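## Task

Move all six parts from the tray into the two totes so that every tote holds a single kind of part only; every part, including any that started in a tote, must finish inside a tote, and a part lying on or hanging over a tote's rim or inner ledge is not inside. Nothing other than the parts may be placed in or on the totes. At the end the grippers must have released everything and moved away, and the result must hold without the robot's support.

## Robot and tools

Robot: two 6-joint arms, left_arm (on the +y side, the robot's own left) and right_arm, each with a parallel two-finger gripper and a wrist camera. Head cameras cam_head_left and cam_head_right and wrist cameras cam_left_wrist and cam_right_wrist all give 896x504 images. Camera names describe the robot, not image sides.

Frame: all reported gripper poses use one scene frame with origin on the floor (z = 0) under the centre of the robot's foot, +z up, +x the direction the robot faces, +y toward left_arm. Arm bases sit at about (+0.141, +/-0.301, +1.476) m. end_effector_position is the point midway between the finger pads, roughly 1 cm short of the fingertips; fingers point along the gripper's +z and close along its y. Printed hand positions may be off, more so at long reach. Only the floor height is known for sure.

Tool execute_actions, argument actions: a list holding at most one item. An empty list just reports the state. A wait item is {"steps": N} with N up to 300 control steps (each 1/30 s); it sends nothing new. A move item is {"rows": [...], "steps": N} with N up to 15 (default 15) and up to 15 rows; each row is used for one step and the last row repeats to fill the remaining steps. Optional pictures (true/false) decides whether images come back; by default they do. A refused call moves nothing.

Each row is a single list of 14 numbers, each in [-1, 1], covering both arms even if one stays still: left_arm waist, shoulder, elbow, wrist pitch, wrist yaw, wrist roll, opening; then the same seven for right_arm. The six joint numbers are scaled offsets, not poses: they add to the joint angles printed in the most recent result showing them (before any such result in the scene, or for later calls within one reply, they count from where the arm is when the action begins). They are never relative to the previous row. A value of 1.0 equals 1.264 rad waist, 1.32 shoulder, 1.276 elbow, 1.83 wrist pitch, 1.686 wrist yaw, 2.022 wrist roll. Joint ranges in rad: waist -2.880 to 2.880, shoulder 0.000 to 3.142, elbow 0.000 to 3.019, wrist pitch -1.693 to 1.571, wrist yaw -1.571 to 1.571, wrist roll -2.094 to 2.094. Asking for more than 0.019 rad beyond a range end gets the call refused; true ends may differ by up to 0.019 rad, and requests past them are clipped, reported as "joint sent to its limit" (possibly about an earlier action). Missing that line does not prove more travel exists.

The opening number is absolute, not an offset: +1 fully open, -1 closed. grip_measured reports finger opening on that same scale; Joint positions also lists the pad gap in metres (0.094 fully open). To hold a part, command roughly 0.03 under grip_measured; a smaller margin grips more softly. Thin parts (under about 2 mm) are held more weakly. Readings may carry a fixed error near 1 mm.

Motion: per step, each joint's target is kept within a lead of its measured angle (waist 0.264, shoulder 0.32, elbow 0.276, wrist pitch 0.33, wrist yaw 0.186, wrist roll 0.522 rad), and targets that would shift the gripper over 70 mm are scaled down, so big moves need several calls. Sending zeros does not hold still: it drives back toward the reference angles, and arms can sag under repeated zeros. To hold an arm, in the first call of a reply send the offset back to the desired angles, then zeros, and push further if a joint keeps falling short. Between calls the simulation keeps running, so arms continue toward the last target until they have nearly stopped or a step is HELD.

Result lines: the state line gives each gripper's position (m) and quat_wxyz; Joint positions and Joint velocities list per arm the six joints then the pad gap; joint torques are raw drive outputs with offsets and noise. "joint command not followed" means a clearance check changed some joint targets; HELD marks steps where a row was not sent in full. MOTOR HOT appears from 85 °C; at 100 °C the arm drops its hold (OVER-TEMPERATURE FAULT), so avoid long holding under load.

zoom_image: camera (one of the four names) and region [x0, y0, x1, y1] in pixels of that camera's latest image, at most 504 by 504. read_manual: optional section "licences", only returns licence texts. finished_scene: scene (number of the current scene) ends and grades it irreversibly, then starts the next; replying without a tool call ends everything.

Avoid: arms striking or pressing each other, dropping or slipping parts, slamming, hard pushes, and knocking anything out of the work area. Occasional tugs on held parts or pushes on loose ones may occur. Before finishing, open the grippers, withdraw, and confirm every part lies fully inside a tote.

Each tool is called after ">>>" in YAML: its name, and indented under it one key for each argument.

## Session

>>> execute_actions:
  actions: []

Scene clock: 0.00 s of 6600.00 s.
left_arm: end_effector_position=(+0.3630, +0.6425, +1.1330) grip_measured=+0.251 end_effector_quat_wxyz=(-0.016, +0.967, -0.255, -0.023) | right_arm: end_effector_position=(+0.4347, -0.0791, +1.1794) grip_measured=+1.000 end_effector_quat_wxyz=(-0.107, -0.711, +0.660, +0.219)
Joint positions: left_arm=[ 2.262  1.078  0.616  0.176  0.617 -1.993  0.059] | right_arm=[-0.518  1.496  0.827 -0.453  0.77  -1.177  0.094]
Joint velocities: left_arm=[-0.005 -0.024  0.022 -0.002 -0.022 -0.037  0.   ] | right_arm=[ 0.005  0.005 -0.012 -0.017 -0.007  0.022  0.   ]
Joint torques (N m, as the arm reports them, + toward a larger angle): no reading
Motor temperatures (°C, as the motors report them): left_arm=[21 21 23 24 21 23] | right_arm=[22 22 21 22 23 24]

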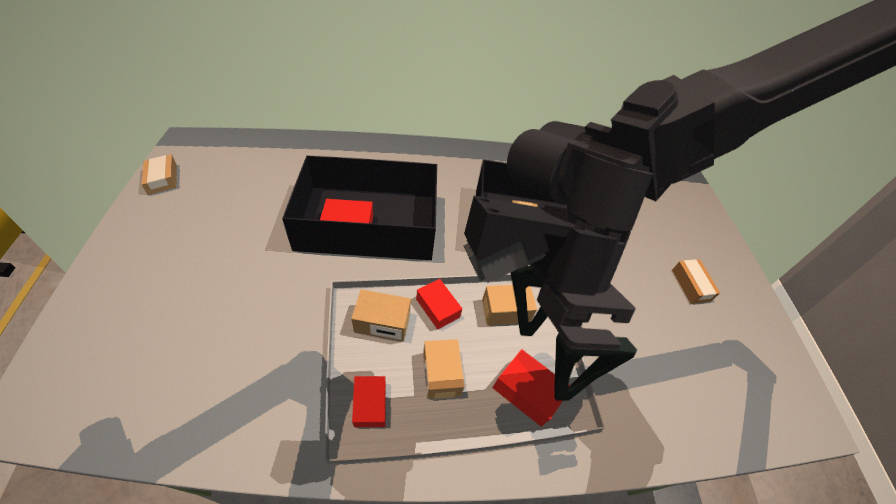

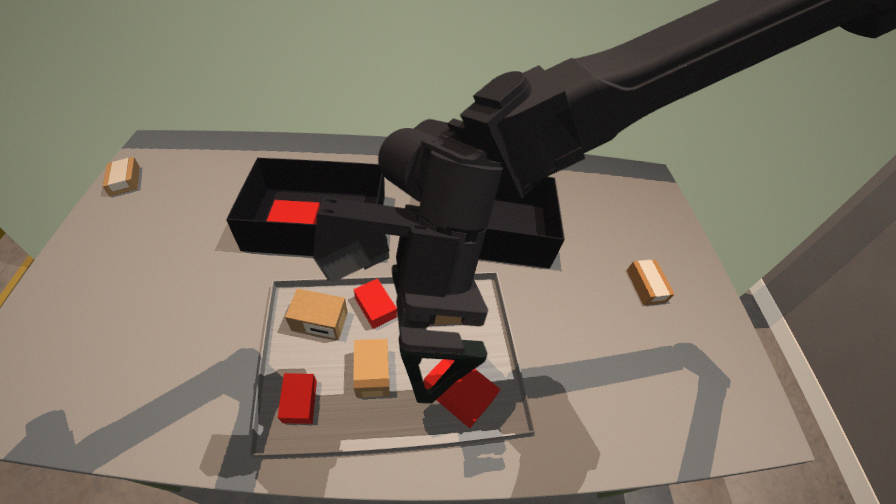

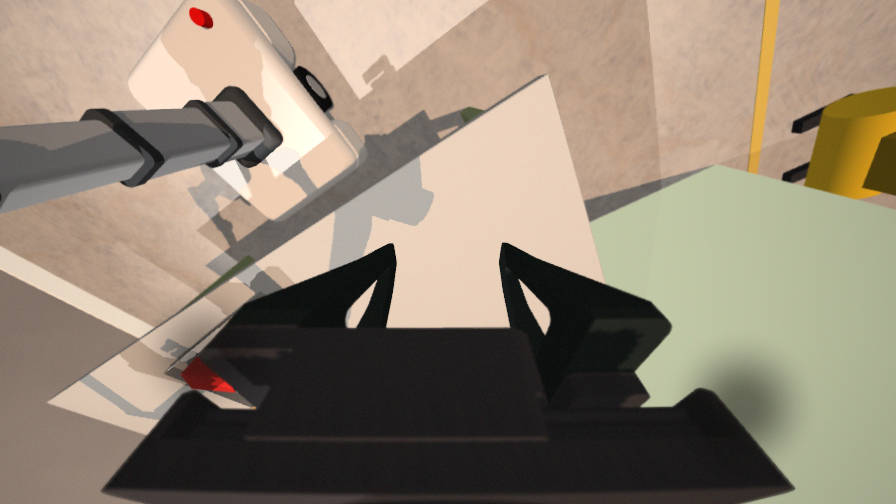

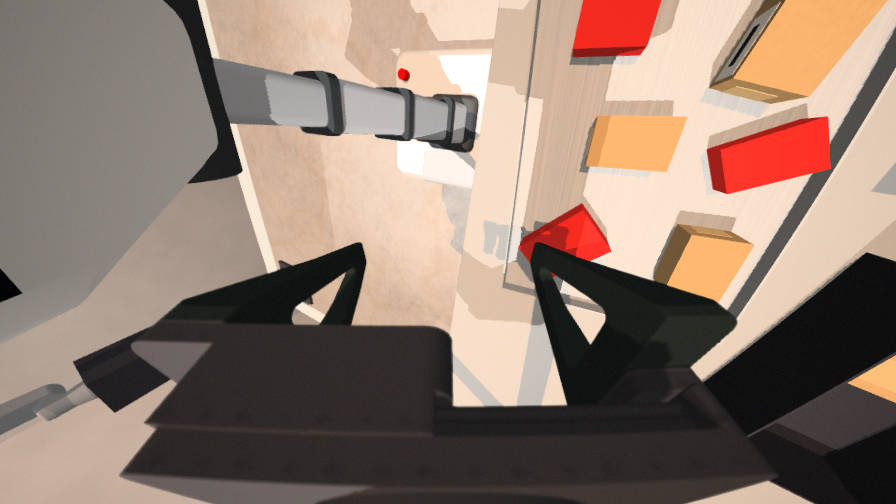

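>>> zoom_image:
  camera: "cam_head_left"
  region: [260, 130, 700, 480]

>>> zoom_image:
  camera: "cam_right_wrist"
  region: [480, 0, 896, 330]

Region (260, 130, 700, 480) of cam_head_left's 896x504 image, scaled by 1.145, with more detail than that image has; it fills the top 401 rows of this view, and the rest is white.

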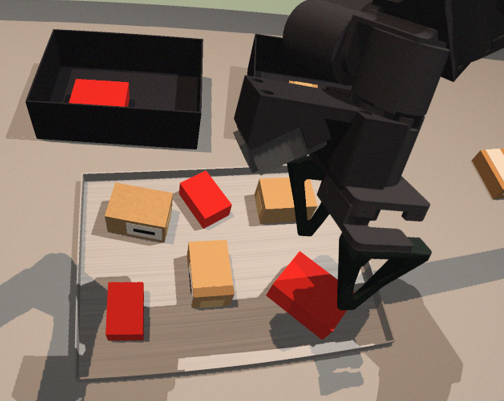

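Region (480, 0, 896, 330) of cam_right_wrist's 896x504 image, scaled by 1.212, with more detail than that image has; it fills the top 400 rows of this view, and the rest is white.

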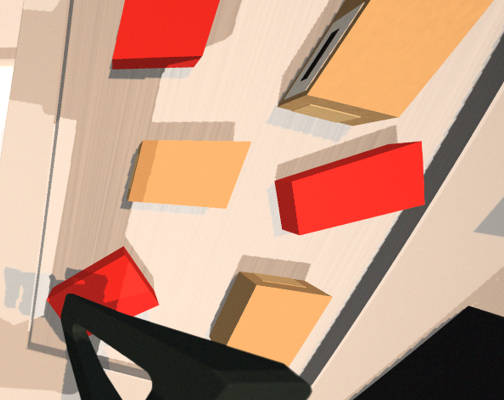

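>>> execute_actions:
  actions:
    - {"rows": [[-1.0,-0.134,-0.1,-0.111,-0.384,1.0,1.0,-0.314,-0.451,-0.265,0.232,-0.439,-0.308,1.0]], "steps": 15}
  pictures: false

>>> execute_actions:
  actions:
    - {"steps": 20}
  pictures: false

Scene clock: 50.87 s of 6600.00 s.
left_arm: end_effector_position=(+0.4651, +0.3305, +1.1313) grip_measured=+1.000 end_effector_quat_wxyz=(+0.118, +0.577, -0.802, +0.100) | right_arm: end_effector_position=(+0.5224, -0.2158, +1.2034) grip_measured=+1.000 end_effector_quat_wxyz=(+0.222, -0.647, +0.702, +0.197)
Joint positions: left_arm=[ 1.281  0.907  0.501 -0.003 -0.028 -0.889  0.094] | right_arm=[-0.922  0.856  0.505 -0.028  0.036 -1.741  0.094]
Joint velocities: left_arm=[-2.144 -0.005  0.012  0.007 -0.037  2.161  0.   ] | right_arm=[-0.005  0.112 -0.022  0.002 -0.066 -0.286  0.   ]
Joint torques (N m, as the arm reports them, + toward a larger angle): left_arm=[-2.04 -7.65 -1.84 -1.27  0.12 -0.01] | right_arm=[ 1.86 -3.75 -1.14  0.13 -0.65 -0.13]
Motor temperatures (°C, as the motors report them): left_arm=[21 22 23 24 21 23] | right_arm=[23 22 21 22 23 24]
Steps of this call (steps 1 to 90: nothing new was sent; then 47.37 s passed at rest; steps 91 to 105: all 15 steps of this action). Readings (joint positions):
91: left_arm=[2.248 1.070 0.612 0.158 0.557 -1.947] | right_arm=[-0.529 1.485 0.812 -0.417 0.722 -1.218]
92: left_arm=[2.216 1.052 0.601 0.124 0.487 -1.885] | right_arm=[-0.551 1.456 0.774 -0.350 0.660 -1.273]
94: left_arm=[2.110 0.997 0.564 0.068 0.345 -1.752] | right_arm=[-0.629 1.363 0.681 -0.238 0.547 -1.379]
98: left_arm=[1.812 0.915 0.506 0.005 0.031 -1.427] | right_arm=[-0.831 1.118 0.540 -0.113 0.288 -1.558]
105: the state above

Scene clock: 51.53 s of 6600.00 s.
left_arm: end_effector_position=(+0.5026, +0.2240, +1.1816) grip_measured=+1.000 end_effector_quat_wxyz=(-0.032, -0.126, +0.953, -0.275) | right_arm: end_effector_position=(+0.5048, -0.2063, +1.1979) grip_measured=+1.000 end_effector_quat_wxyz=(+0.215, -0.669, +0.679, +0.211)
Joint positions: left_arm=[ 0.984  0.907  0.501 -0.01  -0.029 -0.002  0.094] | right_arm=[-0.922  0.894  0.495 -0.028  0.036 -1.791  0.094]
Joint velocities: left_arm=[-0.015 -0.015  0.007 -0.007  0.066  0.139  0.   ] | right_arm=[-0.015 -0.024 -0.007 -0.017  0.022  0.007  0.   ]
Joint torques (N m, as the arm reports them, + toward a larger angle): left_arm=[-2.07 -6.84 -1.56 -1.16  0.29  0.1 ] | right_arm=[ 1.07 -5.75 -0.59  0.11 -0.7  -0.15]
Motor temperatures (°C, as the motors report them): left_arm=[21 22 23 24 21 23] | right_arm=[23 22 21 22 23 24]
Steps of this call (steps 1 to 20: the robot went on to your last target). Readings (joint positions):
1: left_arm=[1.209 0.907 0.501 -0.003 -0.029 -0.814] | right_arm=[-0.922 0.862 0.504 -0.028 0.036 -1.751]
2: left_arm=[1.136 0.907 0.501 -0.004 -0.029 -0.724] | right_arm=[-0.922 0.870 0.502 -0.028 0.036 -1.759]
4: left_arm=[1.017 0.907 0.501 -0.006 -0.026 -0.529] | right_arm=[-0.922 0.885 0.499 -0.028 0.036 -1.771]
8: left_arm=[0.974 0.907 0.501 -0.009 -0.027 -0.213] | right_arm=[-0.922 0.894 0.495 -0.028 0.036 -1.784]
20: the state above

>>> execute_actions:
  actions:
    - {"rows": [[-0.055,0,0,0,0,0.89,1.0,0,0.005,0,0,0,0,1.0]], "steps": 15}
  pictures: false

>>> execute_actions:
  actions:
    - {"steps": 18}

Scene clock: 53.57 s of 6600.00 s.
left_arm: end_effector_position=(+0.5089, +0.2039, +1.1957) grip_measured=+1.000 end_effector_quat_wxyz=(+0.179, +0.534, +0.790, -0.244) | right_arm: end_effector_position=(+0.5048, -0.2063, +1.1979) grip_measured=+1.000 end_effector_quat_wxyz=(+0.215, -0.669, +0.679, +0.211)
Joint positions: left_arm=[ 0.923  0.907  0.501 -0.01  -0.03   1.429  0.094] | right_arm=[-0.922  0.894  0.495 -0.028  0.036 -1.792  0.094]
Joint velocities: left_arm=[-0.015 -0.005 -0.012 -0.017 -0.037  2.454  0.   ] | right_arm=[-0.005 -0.005 -0.017 -0.002 -0.051 -0.066  0.   ]
Joint torques (N m, as the arm reports them, + toward a larger angle): left_arm=[-3.92 -5.98 -0.51 -0.45  0.5   0.01] | right_arm=[ 0.75 -6.33 -0.3   0.13 -0.45 -0.07]
Motor temperatures (°C, as the motors report them): left_arm=[21 22 23 24 21 23] | right_arm=[23 22 21 22 23 24]
Steps of this call (steps 1 to 30: the robot went on to your last target; steps 31 to 46: nothing new was sent; steps 47 to 61: all 15 steps of this action). Readings (joint positions):
47: left_arm=[0.981 0.907 0.501 -0.010 -0.031 0.085] | right_arm=[-0.922 0.894 0.495 -0.028 0.036 -1.792]
48: left_arm=[0.971 0.907 0.501 -0.010 -0.031 0.183] | right_arm=[-0.922 0.894 0.495 -0.028 0.036 -1.792]
50: left_arm=[0.943 0.907 0.501 -0.010 -0.031 0.376] | right_arm=[-0.922 0.894 0.495 -0.028 0.036 -1.792]
54: left_arm=[0.923 0.907 0.501 -0.010 -0.030 0.763] | right_arm=[-0.922 0.894 0.495 -0.028 0.036 -1.792]
61: the state above

Scene clock: 54.17 s of 6600.00 s.
left_arm: end_effector_position=(+0.5089, +0.2039, +1.1957) grip_measured=+1.000 end_effector_quat_wxyz=(+0.218, +0.662, +0.686, -0.210) | right_arm: end_effector_position=(+0.5048, -0.2063, +1.1979) grip_measured=+1.000 end_effector_quat_wxyz=(+0.215, -0.669, +0.679, +0.211)
Joint positions: left_arm=[ 0.923  0.907  0.501 -0.01  -0.03   1.776  0.094] | right_arm=[-0.922  0.894  0.495 -0.028  0.036 -1.792  0.094]
Joint velocities: left_arm=[-0.005 -0.005 -0.012  0.007  0.007  0.081  0.   ] | right_arm=[-0.015 -0.015 -0.007  0.017 -0.007 -0.007  0.   ]
Joint torques (N m, as the arm reports them, + toward a larger angle): left_arm=[-3.99 -5.89 -0.55 -0.5   0.5   0.04] | right_arm=[ 0.7  -6.1  -0.35  0.16 -0.45 -0.08]
Motor temperatures (°C, as the motors report them): left_arm=[21 22 23 24 21 23] | right_arm=[23 22 21 22 23 24]
Steps of this call (steps 1 to 18: the robot went on to your last target). Readings (joint positions):
1: left_arm=[0.923 0.907 0.501 -0.010 -0.030 1.500] | right_arm=[-0.922 0.894 0.495 -0.028 0.036 -1.792]
2: left_arm=[0.923 0.907 0.501 -0.010 -0.030 1.557] | right_arm=[-0.922 0.894 0.495 -0.028 0.036 -1.792]
4: left_arm=[0.923 0.907 0.501 -0.010 -0.030 1.639] | right_arm=[-0.922 0.894 0.495 -0.028 0.036 -1.792]
8: left_arm=[0.923 0.907 0.501 -0.010 -0.030 1.723] | right_arm=[-0.922 0.894 0.495 -0.028 0.036 -1.792]
18: the state above

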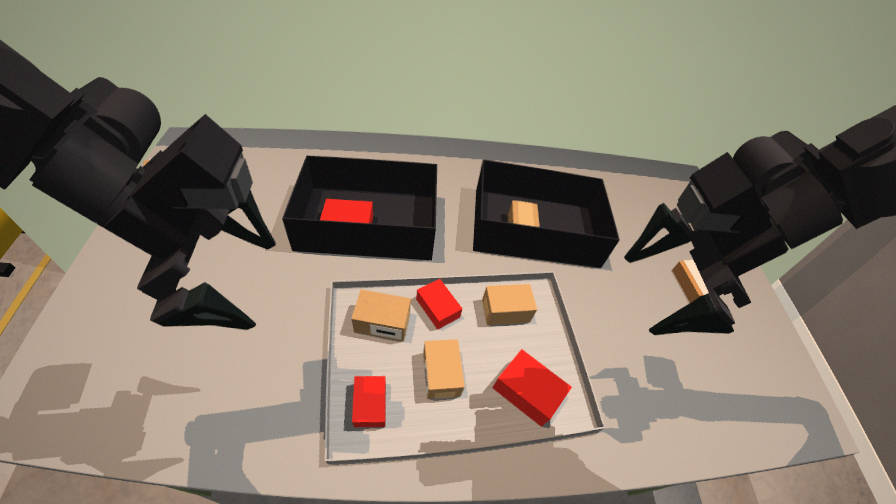

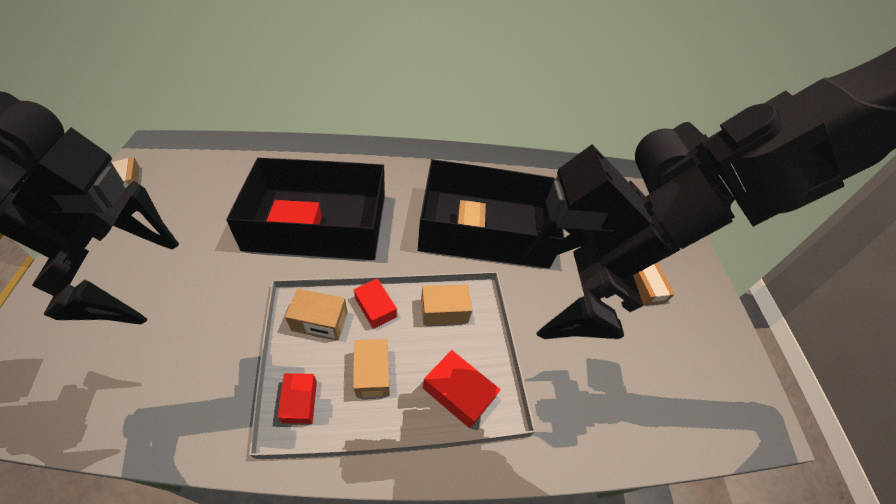

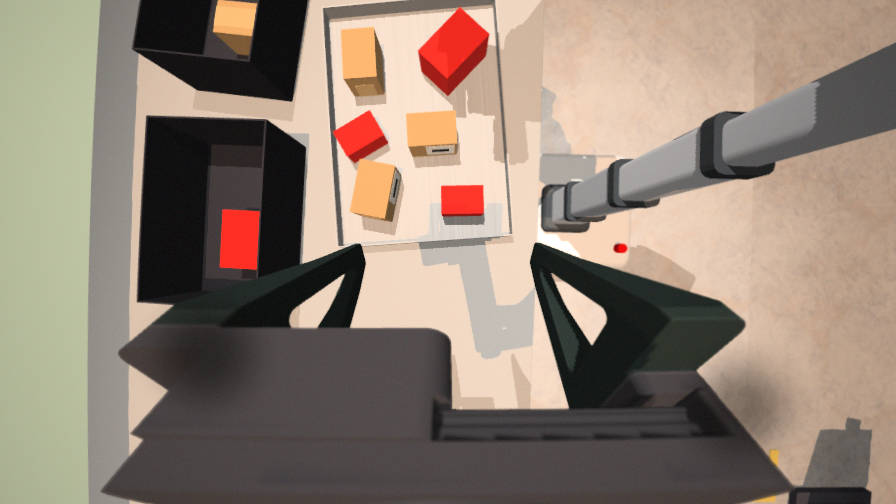

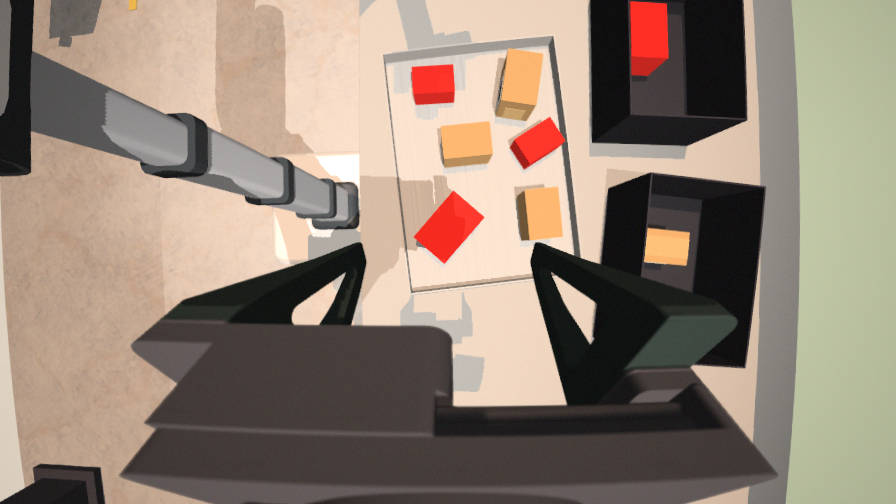

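>>> zoom_image:
  camera: "cam_right_wrist"
  region: [370, 20, 620, 300]

>>> zoom_image:
  camera: "cam_left_wrist"
  region: [300, 0, 550, 260]

Region (370, 20, 620, 300) of cam_right_wrist's 896x504 image, scaled by 1.800, with more detail than that image has; it fills the left 450 columns of this view, and the rest is white.

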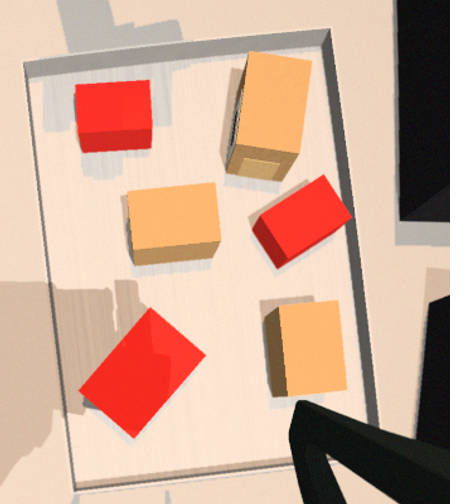

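Region (300, 0, 550, 260) of cam_left_wrist's 896x504 image, scaled by 1.938, with more detail than that image has; it fills the left 485 columns of this view, and the rest is white.

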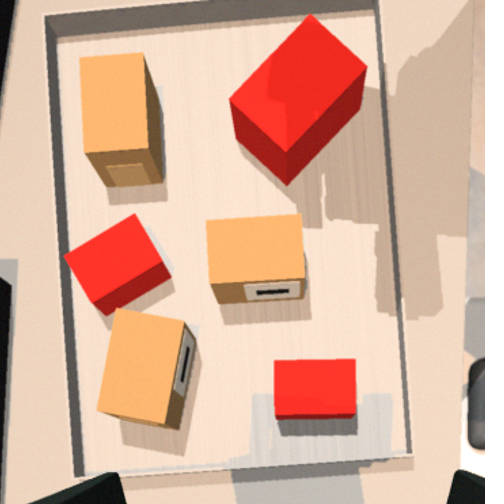

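>>> zoom_image:
  camera: "cam_right_wrist"
  region: [400, 30, 580, 180]

>>> zoom_image:
  camera: "cam_right_wrist"
  region: [400, 160, 580, 290]

>>> zoom_image:
  camera: "cam_left_wrist"
  region: [320, 100, 520, 250]

>>> zoom_image:
  camera: "cam_left_wrist"
  region: [320, 0, 520, 110]

Region (400, 30, 580, 180) of cam_right_wrist's 896x504 image, scaled by 2.800, with more detail than that image has.

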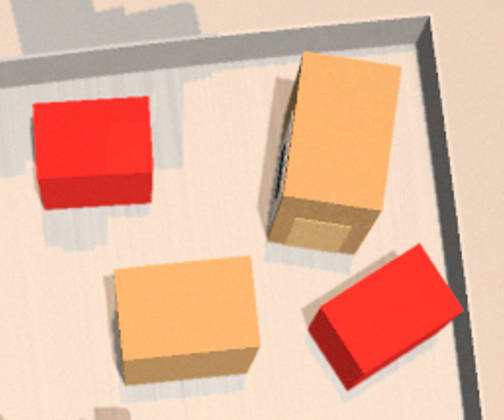

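Region (400, 160, 580, 290) of cam_right_wrist's 896x504 image, scaled by 2.800, with more detail than that image has.

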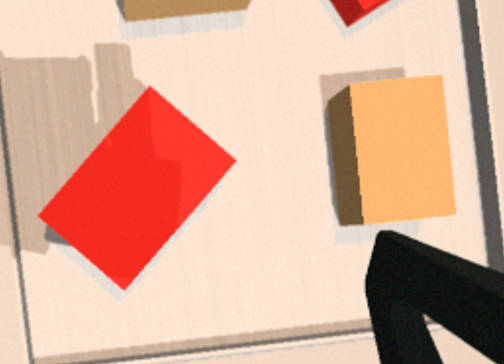

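Region (320, 100, 520, 250) of cam_left_wrist's 896x504 image, scaled by 2.520, with more detail than that image has; it fills the top 378 rows of this view, and the rest is white.

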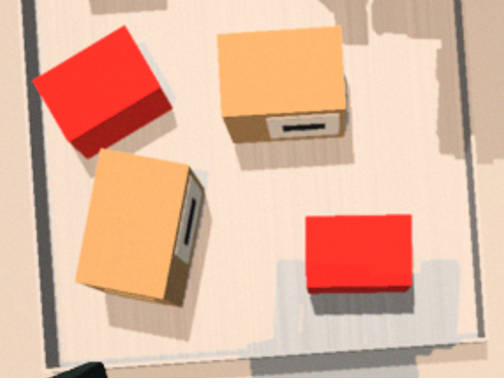

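Region (320, 0, 520, 110) of cam_left_wrist's 896x504 image, scaled by 2.520, with more detail than that image has; it fills the top 277 rows of this view, and the rest is white.

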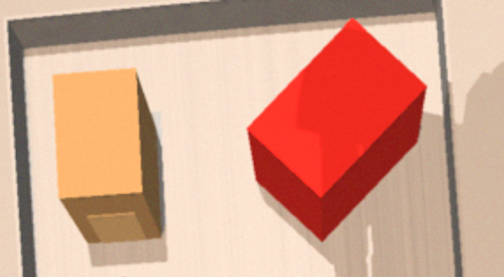

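>>> zoom_image:
  camera: "cam_right_wrist"
  region: [570, 0, 800, 380]

>>> zoom_image:
  camera: "cam_left_wrist"
  region: [110, 0, 340, 320]

>>> zoom_image:
  camera: "cam_head_left"
  region: [270, 140, 640, 280]

Region (570, 0, 800, 380) of cam_right_wrist's 896x504 image, scaled by 1.326, with more detail than that image has; it fills the left 305 columns of this view, and the rest is white.

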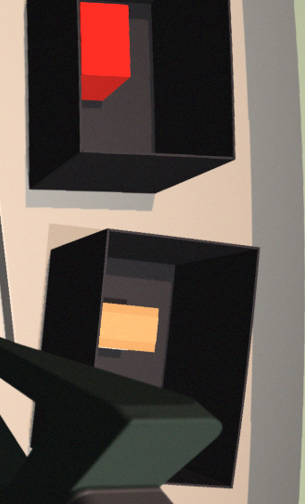

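Region (110, 0, 340, 320) of cam_left_wrist's 896x504 image, scaled by 1.575, with more detail than that image has; it fills the left 362 columns of this view, and the rest is white.

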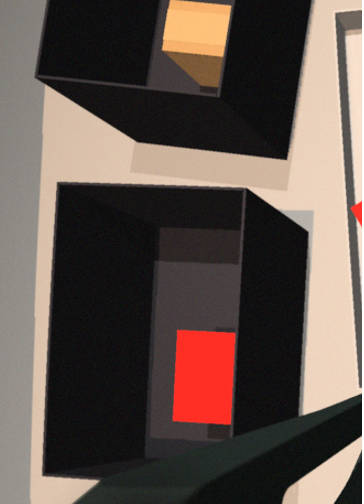

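Region (270, 140, 640, 280) of cam_head_left's 896x504 image, scaled by 1.362, with more detail than that image has; it fills the top 191 rows of this view, and the rest is white.

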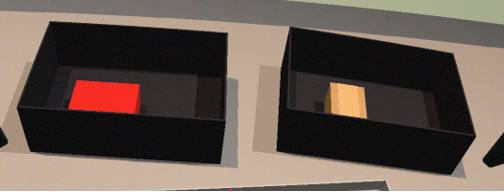

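>>> execute_actions:
  actions:
    - {"rows": [[-0.049,0.724,0.334,0.360,-0.391,-0.771,0.6,0.078,0.592,0.633,0.057,0.409,-0.058,0.66]], "steps": 15}
  pictures: false

>>> execute_actions:
  actions:
    - {"steps": 15}

Scene clock: 139.57 s of 6600.00 s.
left_arm: end_effector_position=(+0.5780, +0.1718, +0.9854) grip_measured=+0.602 end_effector_quat_wxyz=(+0.043, +0.323, +0.945, +0.036) | right_arm: end_effector_position=(+0.6713, -0.1585, +0.9636) grip_measured=+0.662 end_effector_quat_wxyz=(-0.015, -0.730, +0.683, +0.003)
Joint positions: left_arm=[ 0.895  1.669  0.954  0.578 -0.661  1.026  0.075] | right_arm=[-0.858  1.688  1.304  0.074  0.715 -1.888  0.078]
Joint velocities: left_arm=[-0.005  1.372 -0.007  0.193 -0.227 -1.429  0.   ] | right_arm=[ 0.024  0.464  0.242 -0.002  0.081 -0.11   0.001]
Joint torques (N m, as the arm reports them, + toward a larger angle): left_arm=[-9.93 -7.29 -3.15  1.    0.05 -0.28] | right_arm=[  8.38 -13.51  -1.38   0.31   0.36  -0.14]
Motor temperatures (°C, as the motors report them): left_arm=[21 22 23 24 22 23] | right_arm=[22 22 21 22 23 24]
Steps of this call (steps 1 to 30: the robot went on to your last target; steps 31 to 90: nothing new was sent; then 81.90 s passed at rest; steps 91 to 105: all 15 steps of this action). Readings (joint positions):
91: left_arm=[0.920 0.919 0.508 0.009 -0.069 1.749] | right_arm=[-0.917 0.907 0.507 -0.025 0.083 -1.801]
92: left_arm=[0.916 0.950 0.528 0.049 -0.119 1.703] | right_arm=[-0.907 0.944 0.538 -0.016 0.142 -1.813]
94: left_arm=[0.909 1.048 0.608 0.138 -0.217 1.611] | right_arm=[-0.887 1.058 0.641 0.006 0.258 -1.833]
98: left_arm=[0.899 1.292 0.820 0.380 -0.460 1.379] | right_arm=[-0.863 1.317 0.902 0.044 0.498 -1.859]
105: the state above

Scene clock: 140.07 s of 6600.00 s.
left_arm: end_effector_position=(+0.4663, +0.1180, +0.9615) grip_measured=+0.602 end_effector_quat_wxyz=(-0.018, +0.011, +1.000, +0.006) | right_arm: end_effector_position=(+0.6634, -0.1515, +0.9630) grip_measured=+0.662 end_effector_quat_wxyz=(-0.017, -0.739, +0.674, +0.008)
Joint positions: left_arm=[ 0.887  1.875  0.925  0.629 -0.687  0.272  0.075] | right_arm=[-0.853  1.699  1.298  0.074  0.72  -1.901  0.078]
Joint velocities: left_arm=[ 0.015 -0.23   0.007  0.071 -0.022 -0.212 -0.   ] | right_arm=[-0.015  0.005 -0.007  0.002  0.037 -0.037  0.   ]
Joint torques (N m, as the arm reports them, + toward a larger angle): left_arm=[-10.99  -5.42  -3.33   0.37  -0.07  -0.3 ] | right_arm=[  9.41 -12.46   0.09   0.39   0.21  -0.11]
Motor temperatures (°C, as the motors report them): left_arm=[21 22 23 24 22 23] | right_arm=[22 22 21 22 23 24]
Steps of this call (steps 1 to 15: the robot went on to your last target). Readings (joint positions):
1: left_arm=[0.895 1.715 0.954 0.586 -0.669 0.966] | right_arm=[-0.857 1.698 1.306 0.074 0.717 -1.890]
2: left_arm=[0.895 1.761 0.954 0.596 -0.677 0.889] | right_arm=[-0.856 1.702 1.302 0.074 0.718 -1.893]
4: left_arm=[0.894 1.845 0.953 0.612 -0.684 0.700] | right_arm=[-0.854 1.702 1.298 0.074 0.720 -1.896]
8: left_arm=[0.889 1.921 0.931 0.614 -0.685 0.425] | right_arm=[-0.853 1.700 1.298 0.074 0.720 -1.899]
15: the state above

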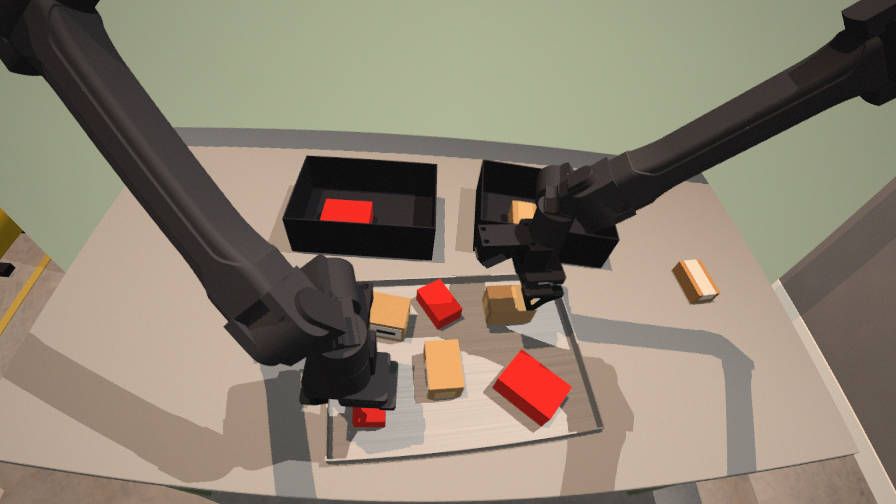

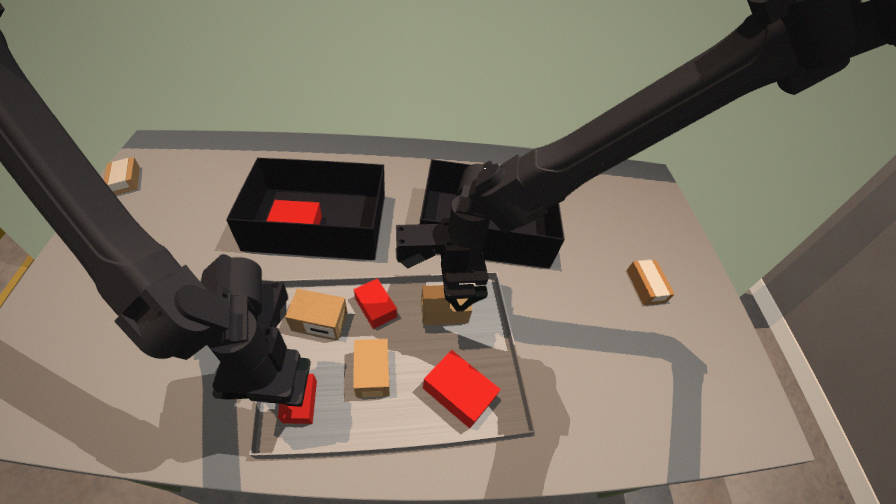

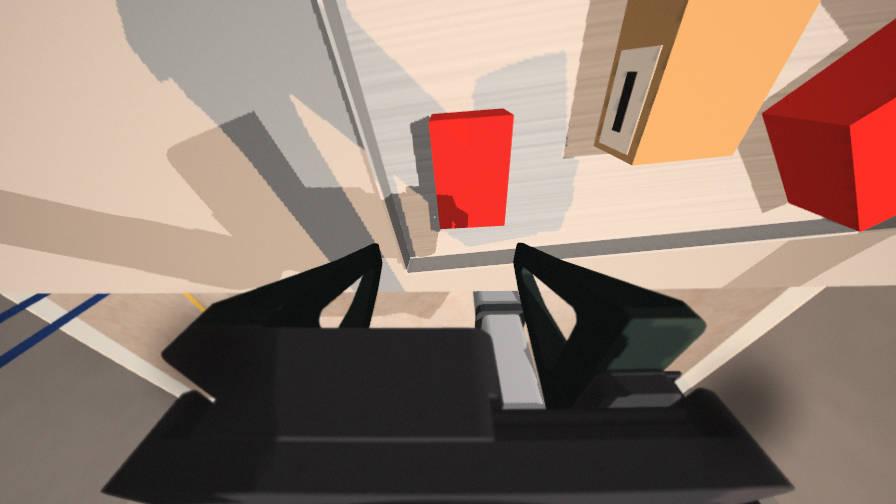

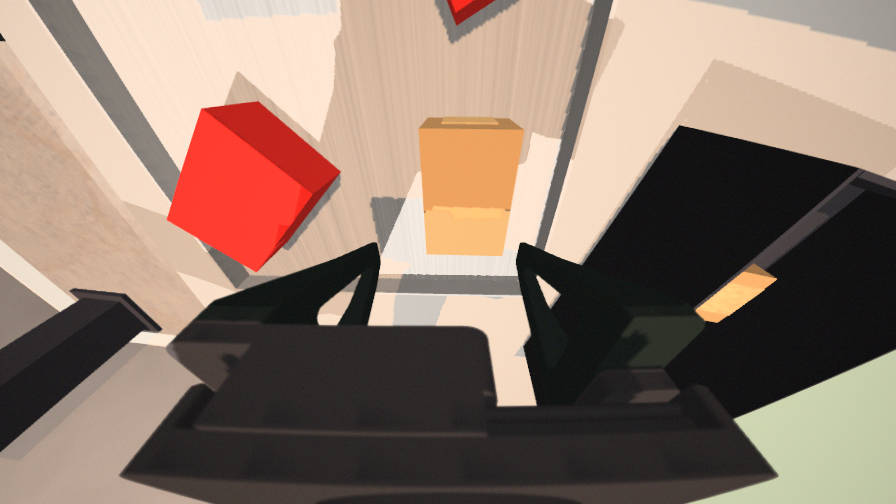

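>>> execute_actions:
  actions: []

Scene clock: 147.27 s of 6600.00 s.
left_arm: end_effector_position=(+0.4755, +0.1220, +0.9631) grip_measured=+0.602 end_effector_quat_wxyz=(-0.011, -0.016, +1.000, +0.009) | right_arm: end_effector_position=(+0.6634, -0.1515, +0.9630) grip_measured=+0.662 end_effector_quat_wxyz=(-0.017, -0.739, +0.674, +0.008)
Joint positions: left_arm=[ 0.887  1.86   0.925  0.634 -0.687  0.232  0.075] | right_arm=[-0.853  1.699  1.298  0.074  0.72  -1.902  0.078]
Joint velocities: left_arm=[ 0.005 -0.005 -0.007 -0.002 -0.007 -0.022 -0.   ] | right_arm=[ 0.015  0.005  0.002  0.002  0.037 -0.095 -0.   ]
Joint torques (N m, as the arm reports them, + toward a larger angle): left_arm=[-10.94  -5.53  -3.23   0.39  -0.06  -0.3 ] | right_arm=[  9.26 -12.15   0.2    0.37   0.21  -0.16]
Motor temperatures (°C, as the motors report them): left_arm=[22 22 23 24 22 23] | right_arm=[23 23 21 22 23 24]
Steps of this call (steps 1 to 30: the robot went on to your last target; steps 31 to 90: nothing new was sent; then 4.20 s passed at rest). Readings (joint positions):
1: left_arm=[0.887 1.869 0.925 0.631 -0.687 0.264] | right_arm=[-0.853 1.699 1.298 0.074 0.720 -1.901]
2: left_arm=[0.887 1.864 0.925 0.633 -0.687 0.257] | right_arm=[-0.853 1.699 1.298 0.074 0.720 -1.901]
4: left_arm=[0.887 1.860 0.925 0.634 -0.687 0.248] | right_arm=[-0.853 1.699 1.298 0.074 0.720 -1.901]
8: left_arm=[0.887 1.860 0.925 0.634 -0.687 0.239] | right_arm=[-0.853 1.699 1.298 0.074 0.720 -1.902]
90: the state above
All arms were judged still, so your last target was given up. Only a new action makes them travel on or press farther. Fingers that are still opening or closing keep moving.

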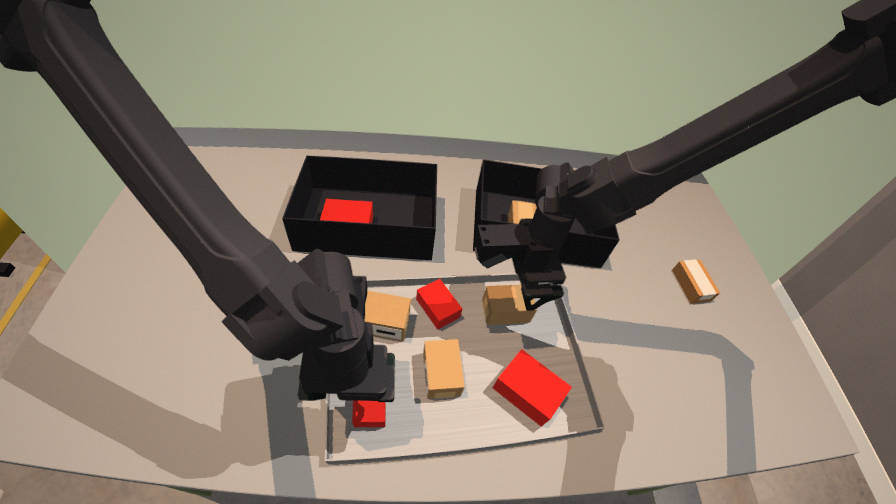

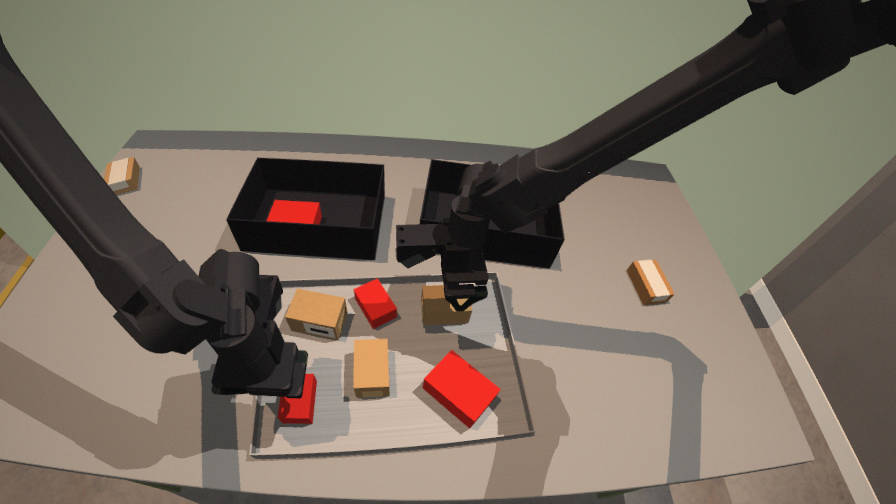

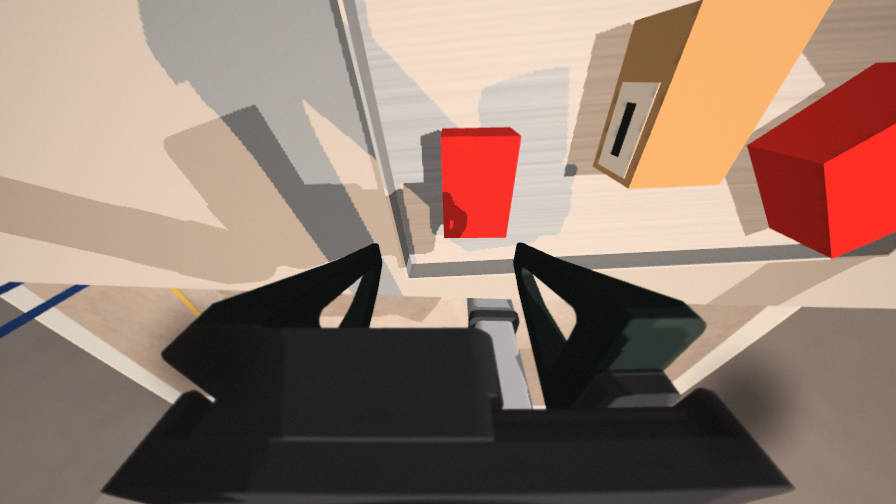

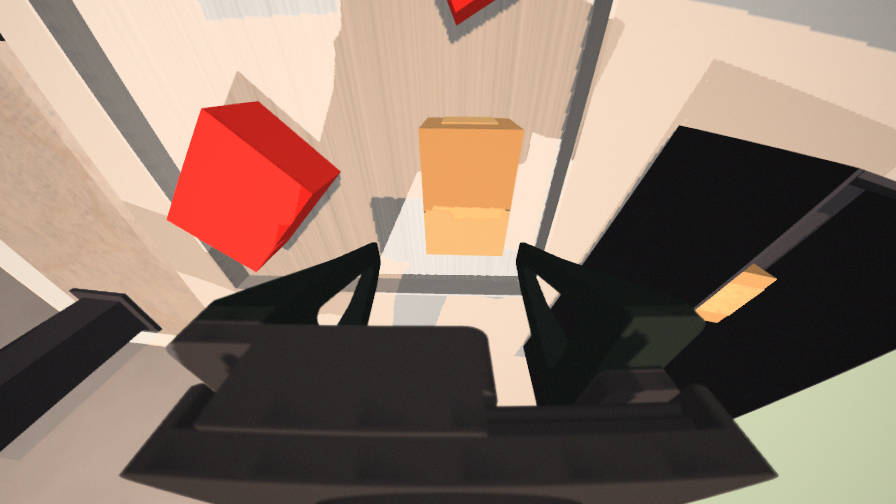

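>>> zoom_image:
  camera: "cam_left_wrist"
  region: [360, 100, 560, 270]

>>> zoom_image:
  camera: "cam_right_wrist"
  region: [360, 100, 560, 270]

Region (360, 100, 560, 270) of cam_left_wrist's 896x504 image, scaled by 2.520, with more detail than that image has; it fills the top 428 rows of this view, and the rest is white.

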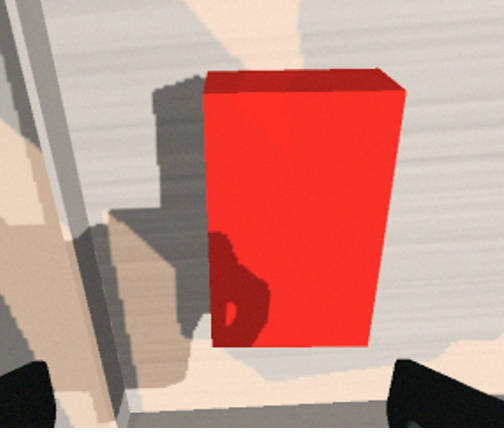

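Region (360, 100, 560, 270) of cam_right_wrist's 896x504 image, scaled by 2.520, with more detail than that image has; it fills the top 428 rows of this view, and the rest is white.

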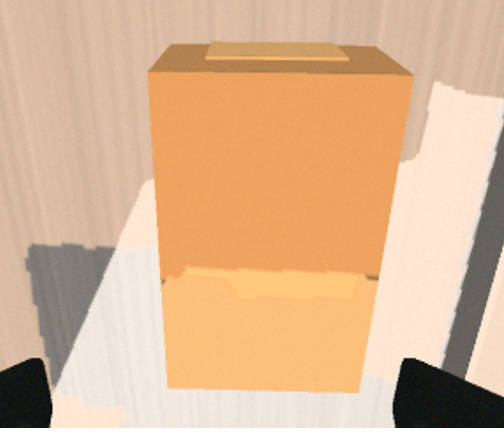

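>>> execute_actions:
  actions:
    - {"rows": [[-0.0145,0.0605,0.0847,0.0093,0.0186,-0.005,0.6,0.0104,0.0239,0.0538,0.02,-0.021,-0.015,0.66]], "steps": 15}

Scene clock: 168.27 s of 6600.00 s.
left_arm: end_effector_position=(+0.4928, +0.0969, +0.9330) grip_measured=+0.602 end_effector_quat_wxyz=(+0.006, -0.026, +1.000, -0.003) | right_arm: end_effector_position=(+0.6976, -0.1485, +0.9551) grip_measured=+0.662 end_effector_quat_wxyz=(+0.010, -0.730, +0.683, -0.010)
Joint positions: left_arm=[ 0.887  1.942  1.04   0.635 -0.656  0.232  0.075] | right_arm=[-0.853  1.722  1.366  0.103  0.69  -1.924  0.078]
Joint velocities: left_arm=[ 0.005 -0.005 -0.002 -0.027 -0.007 -0.037  0.001] | right_arm=[-0.005 -0.015 -0.002  0.002 -0.022  0.022  0.   ]
Joint torques (N m, as the arm reports them, + toward a larger angle): left_arm=[-11.31  -5.73  -3.64   0.5    0.07  -0.24] | right_arm=[ 8.08 -9.72  0.27  0.64 -0.24 -0.15]
Motor temperatures (°C, as the motors report them): left_arm=[22 22 23 24 22 23] | right_arm=[23 23 21 22 23 24]
Steps of this call (steps 1 to 90: nothing new was sent; then 17.50 s passed at rest; steps 91 to 105: all 15 steps of this action). Readings (joint positions):
91: left_arm=[0.887 1.866 0.935 0.634 -0.677 0.232] | right_arm=[-0.853 1.701 1.303 0.076 0.708 -1.906]
92: left_arm=[0.887 1.881 0.960 0.634 -0.667 0.232] | right_arm=[-0.853 1.707 1.316 0.081 0.698 -1.910]
94: left_arm=[0.887 1.918 1.017 0.634 -0.658 0.232] | right_arm=[-0.853 1.720 1.346 0.092 0.690 -1.915]
98: left_arm=[0.887 1.941 1.040 0.635 -0.656 0.232] | right_arm=[-0.853 1.722 1.366 0.103 0.690 -1.920]
105: the state above

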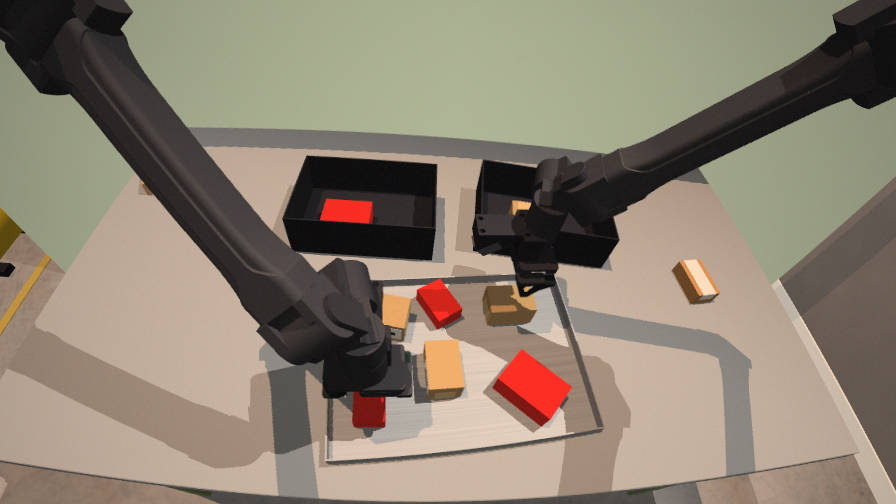

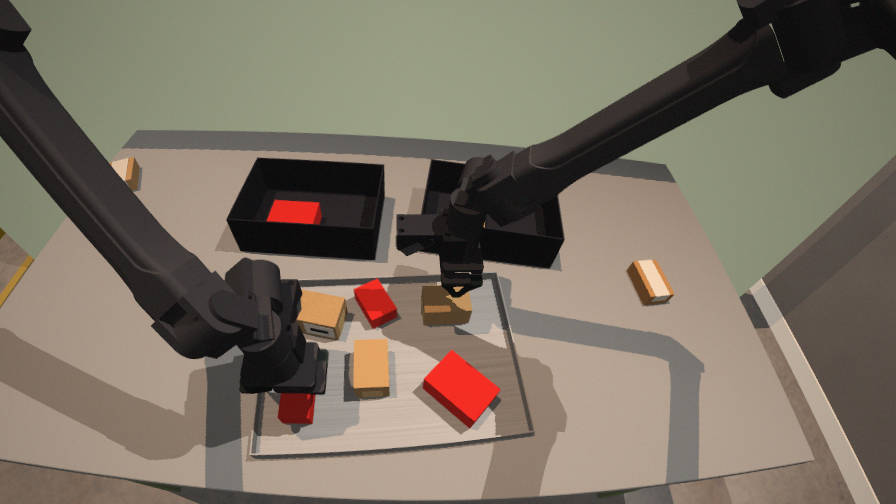

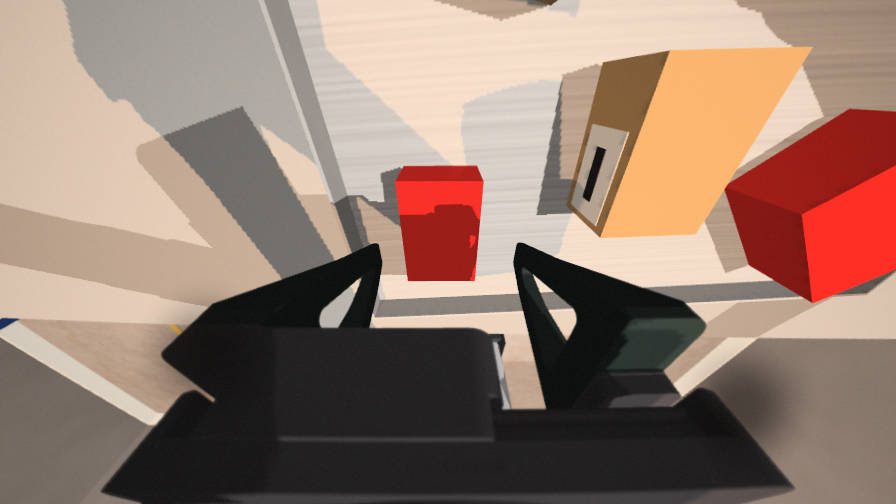

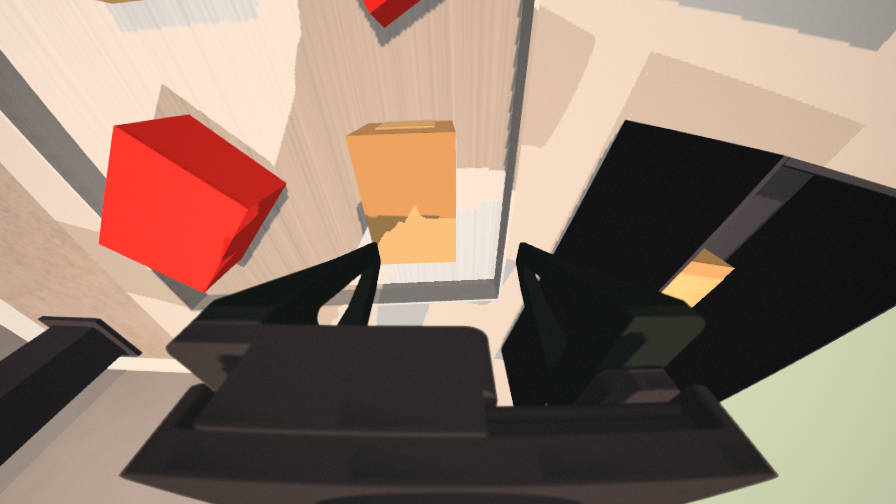

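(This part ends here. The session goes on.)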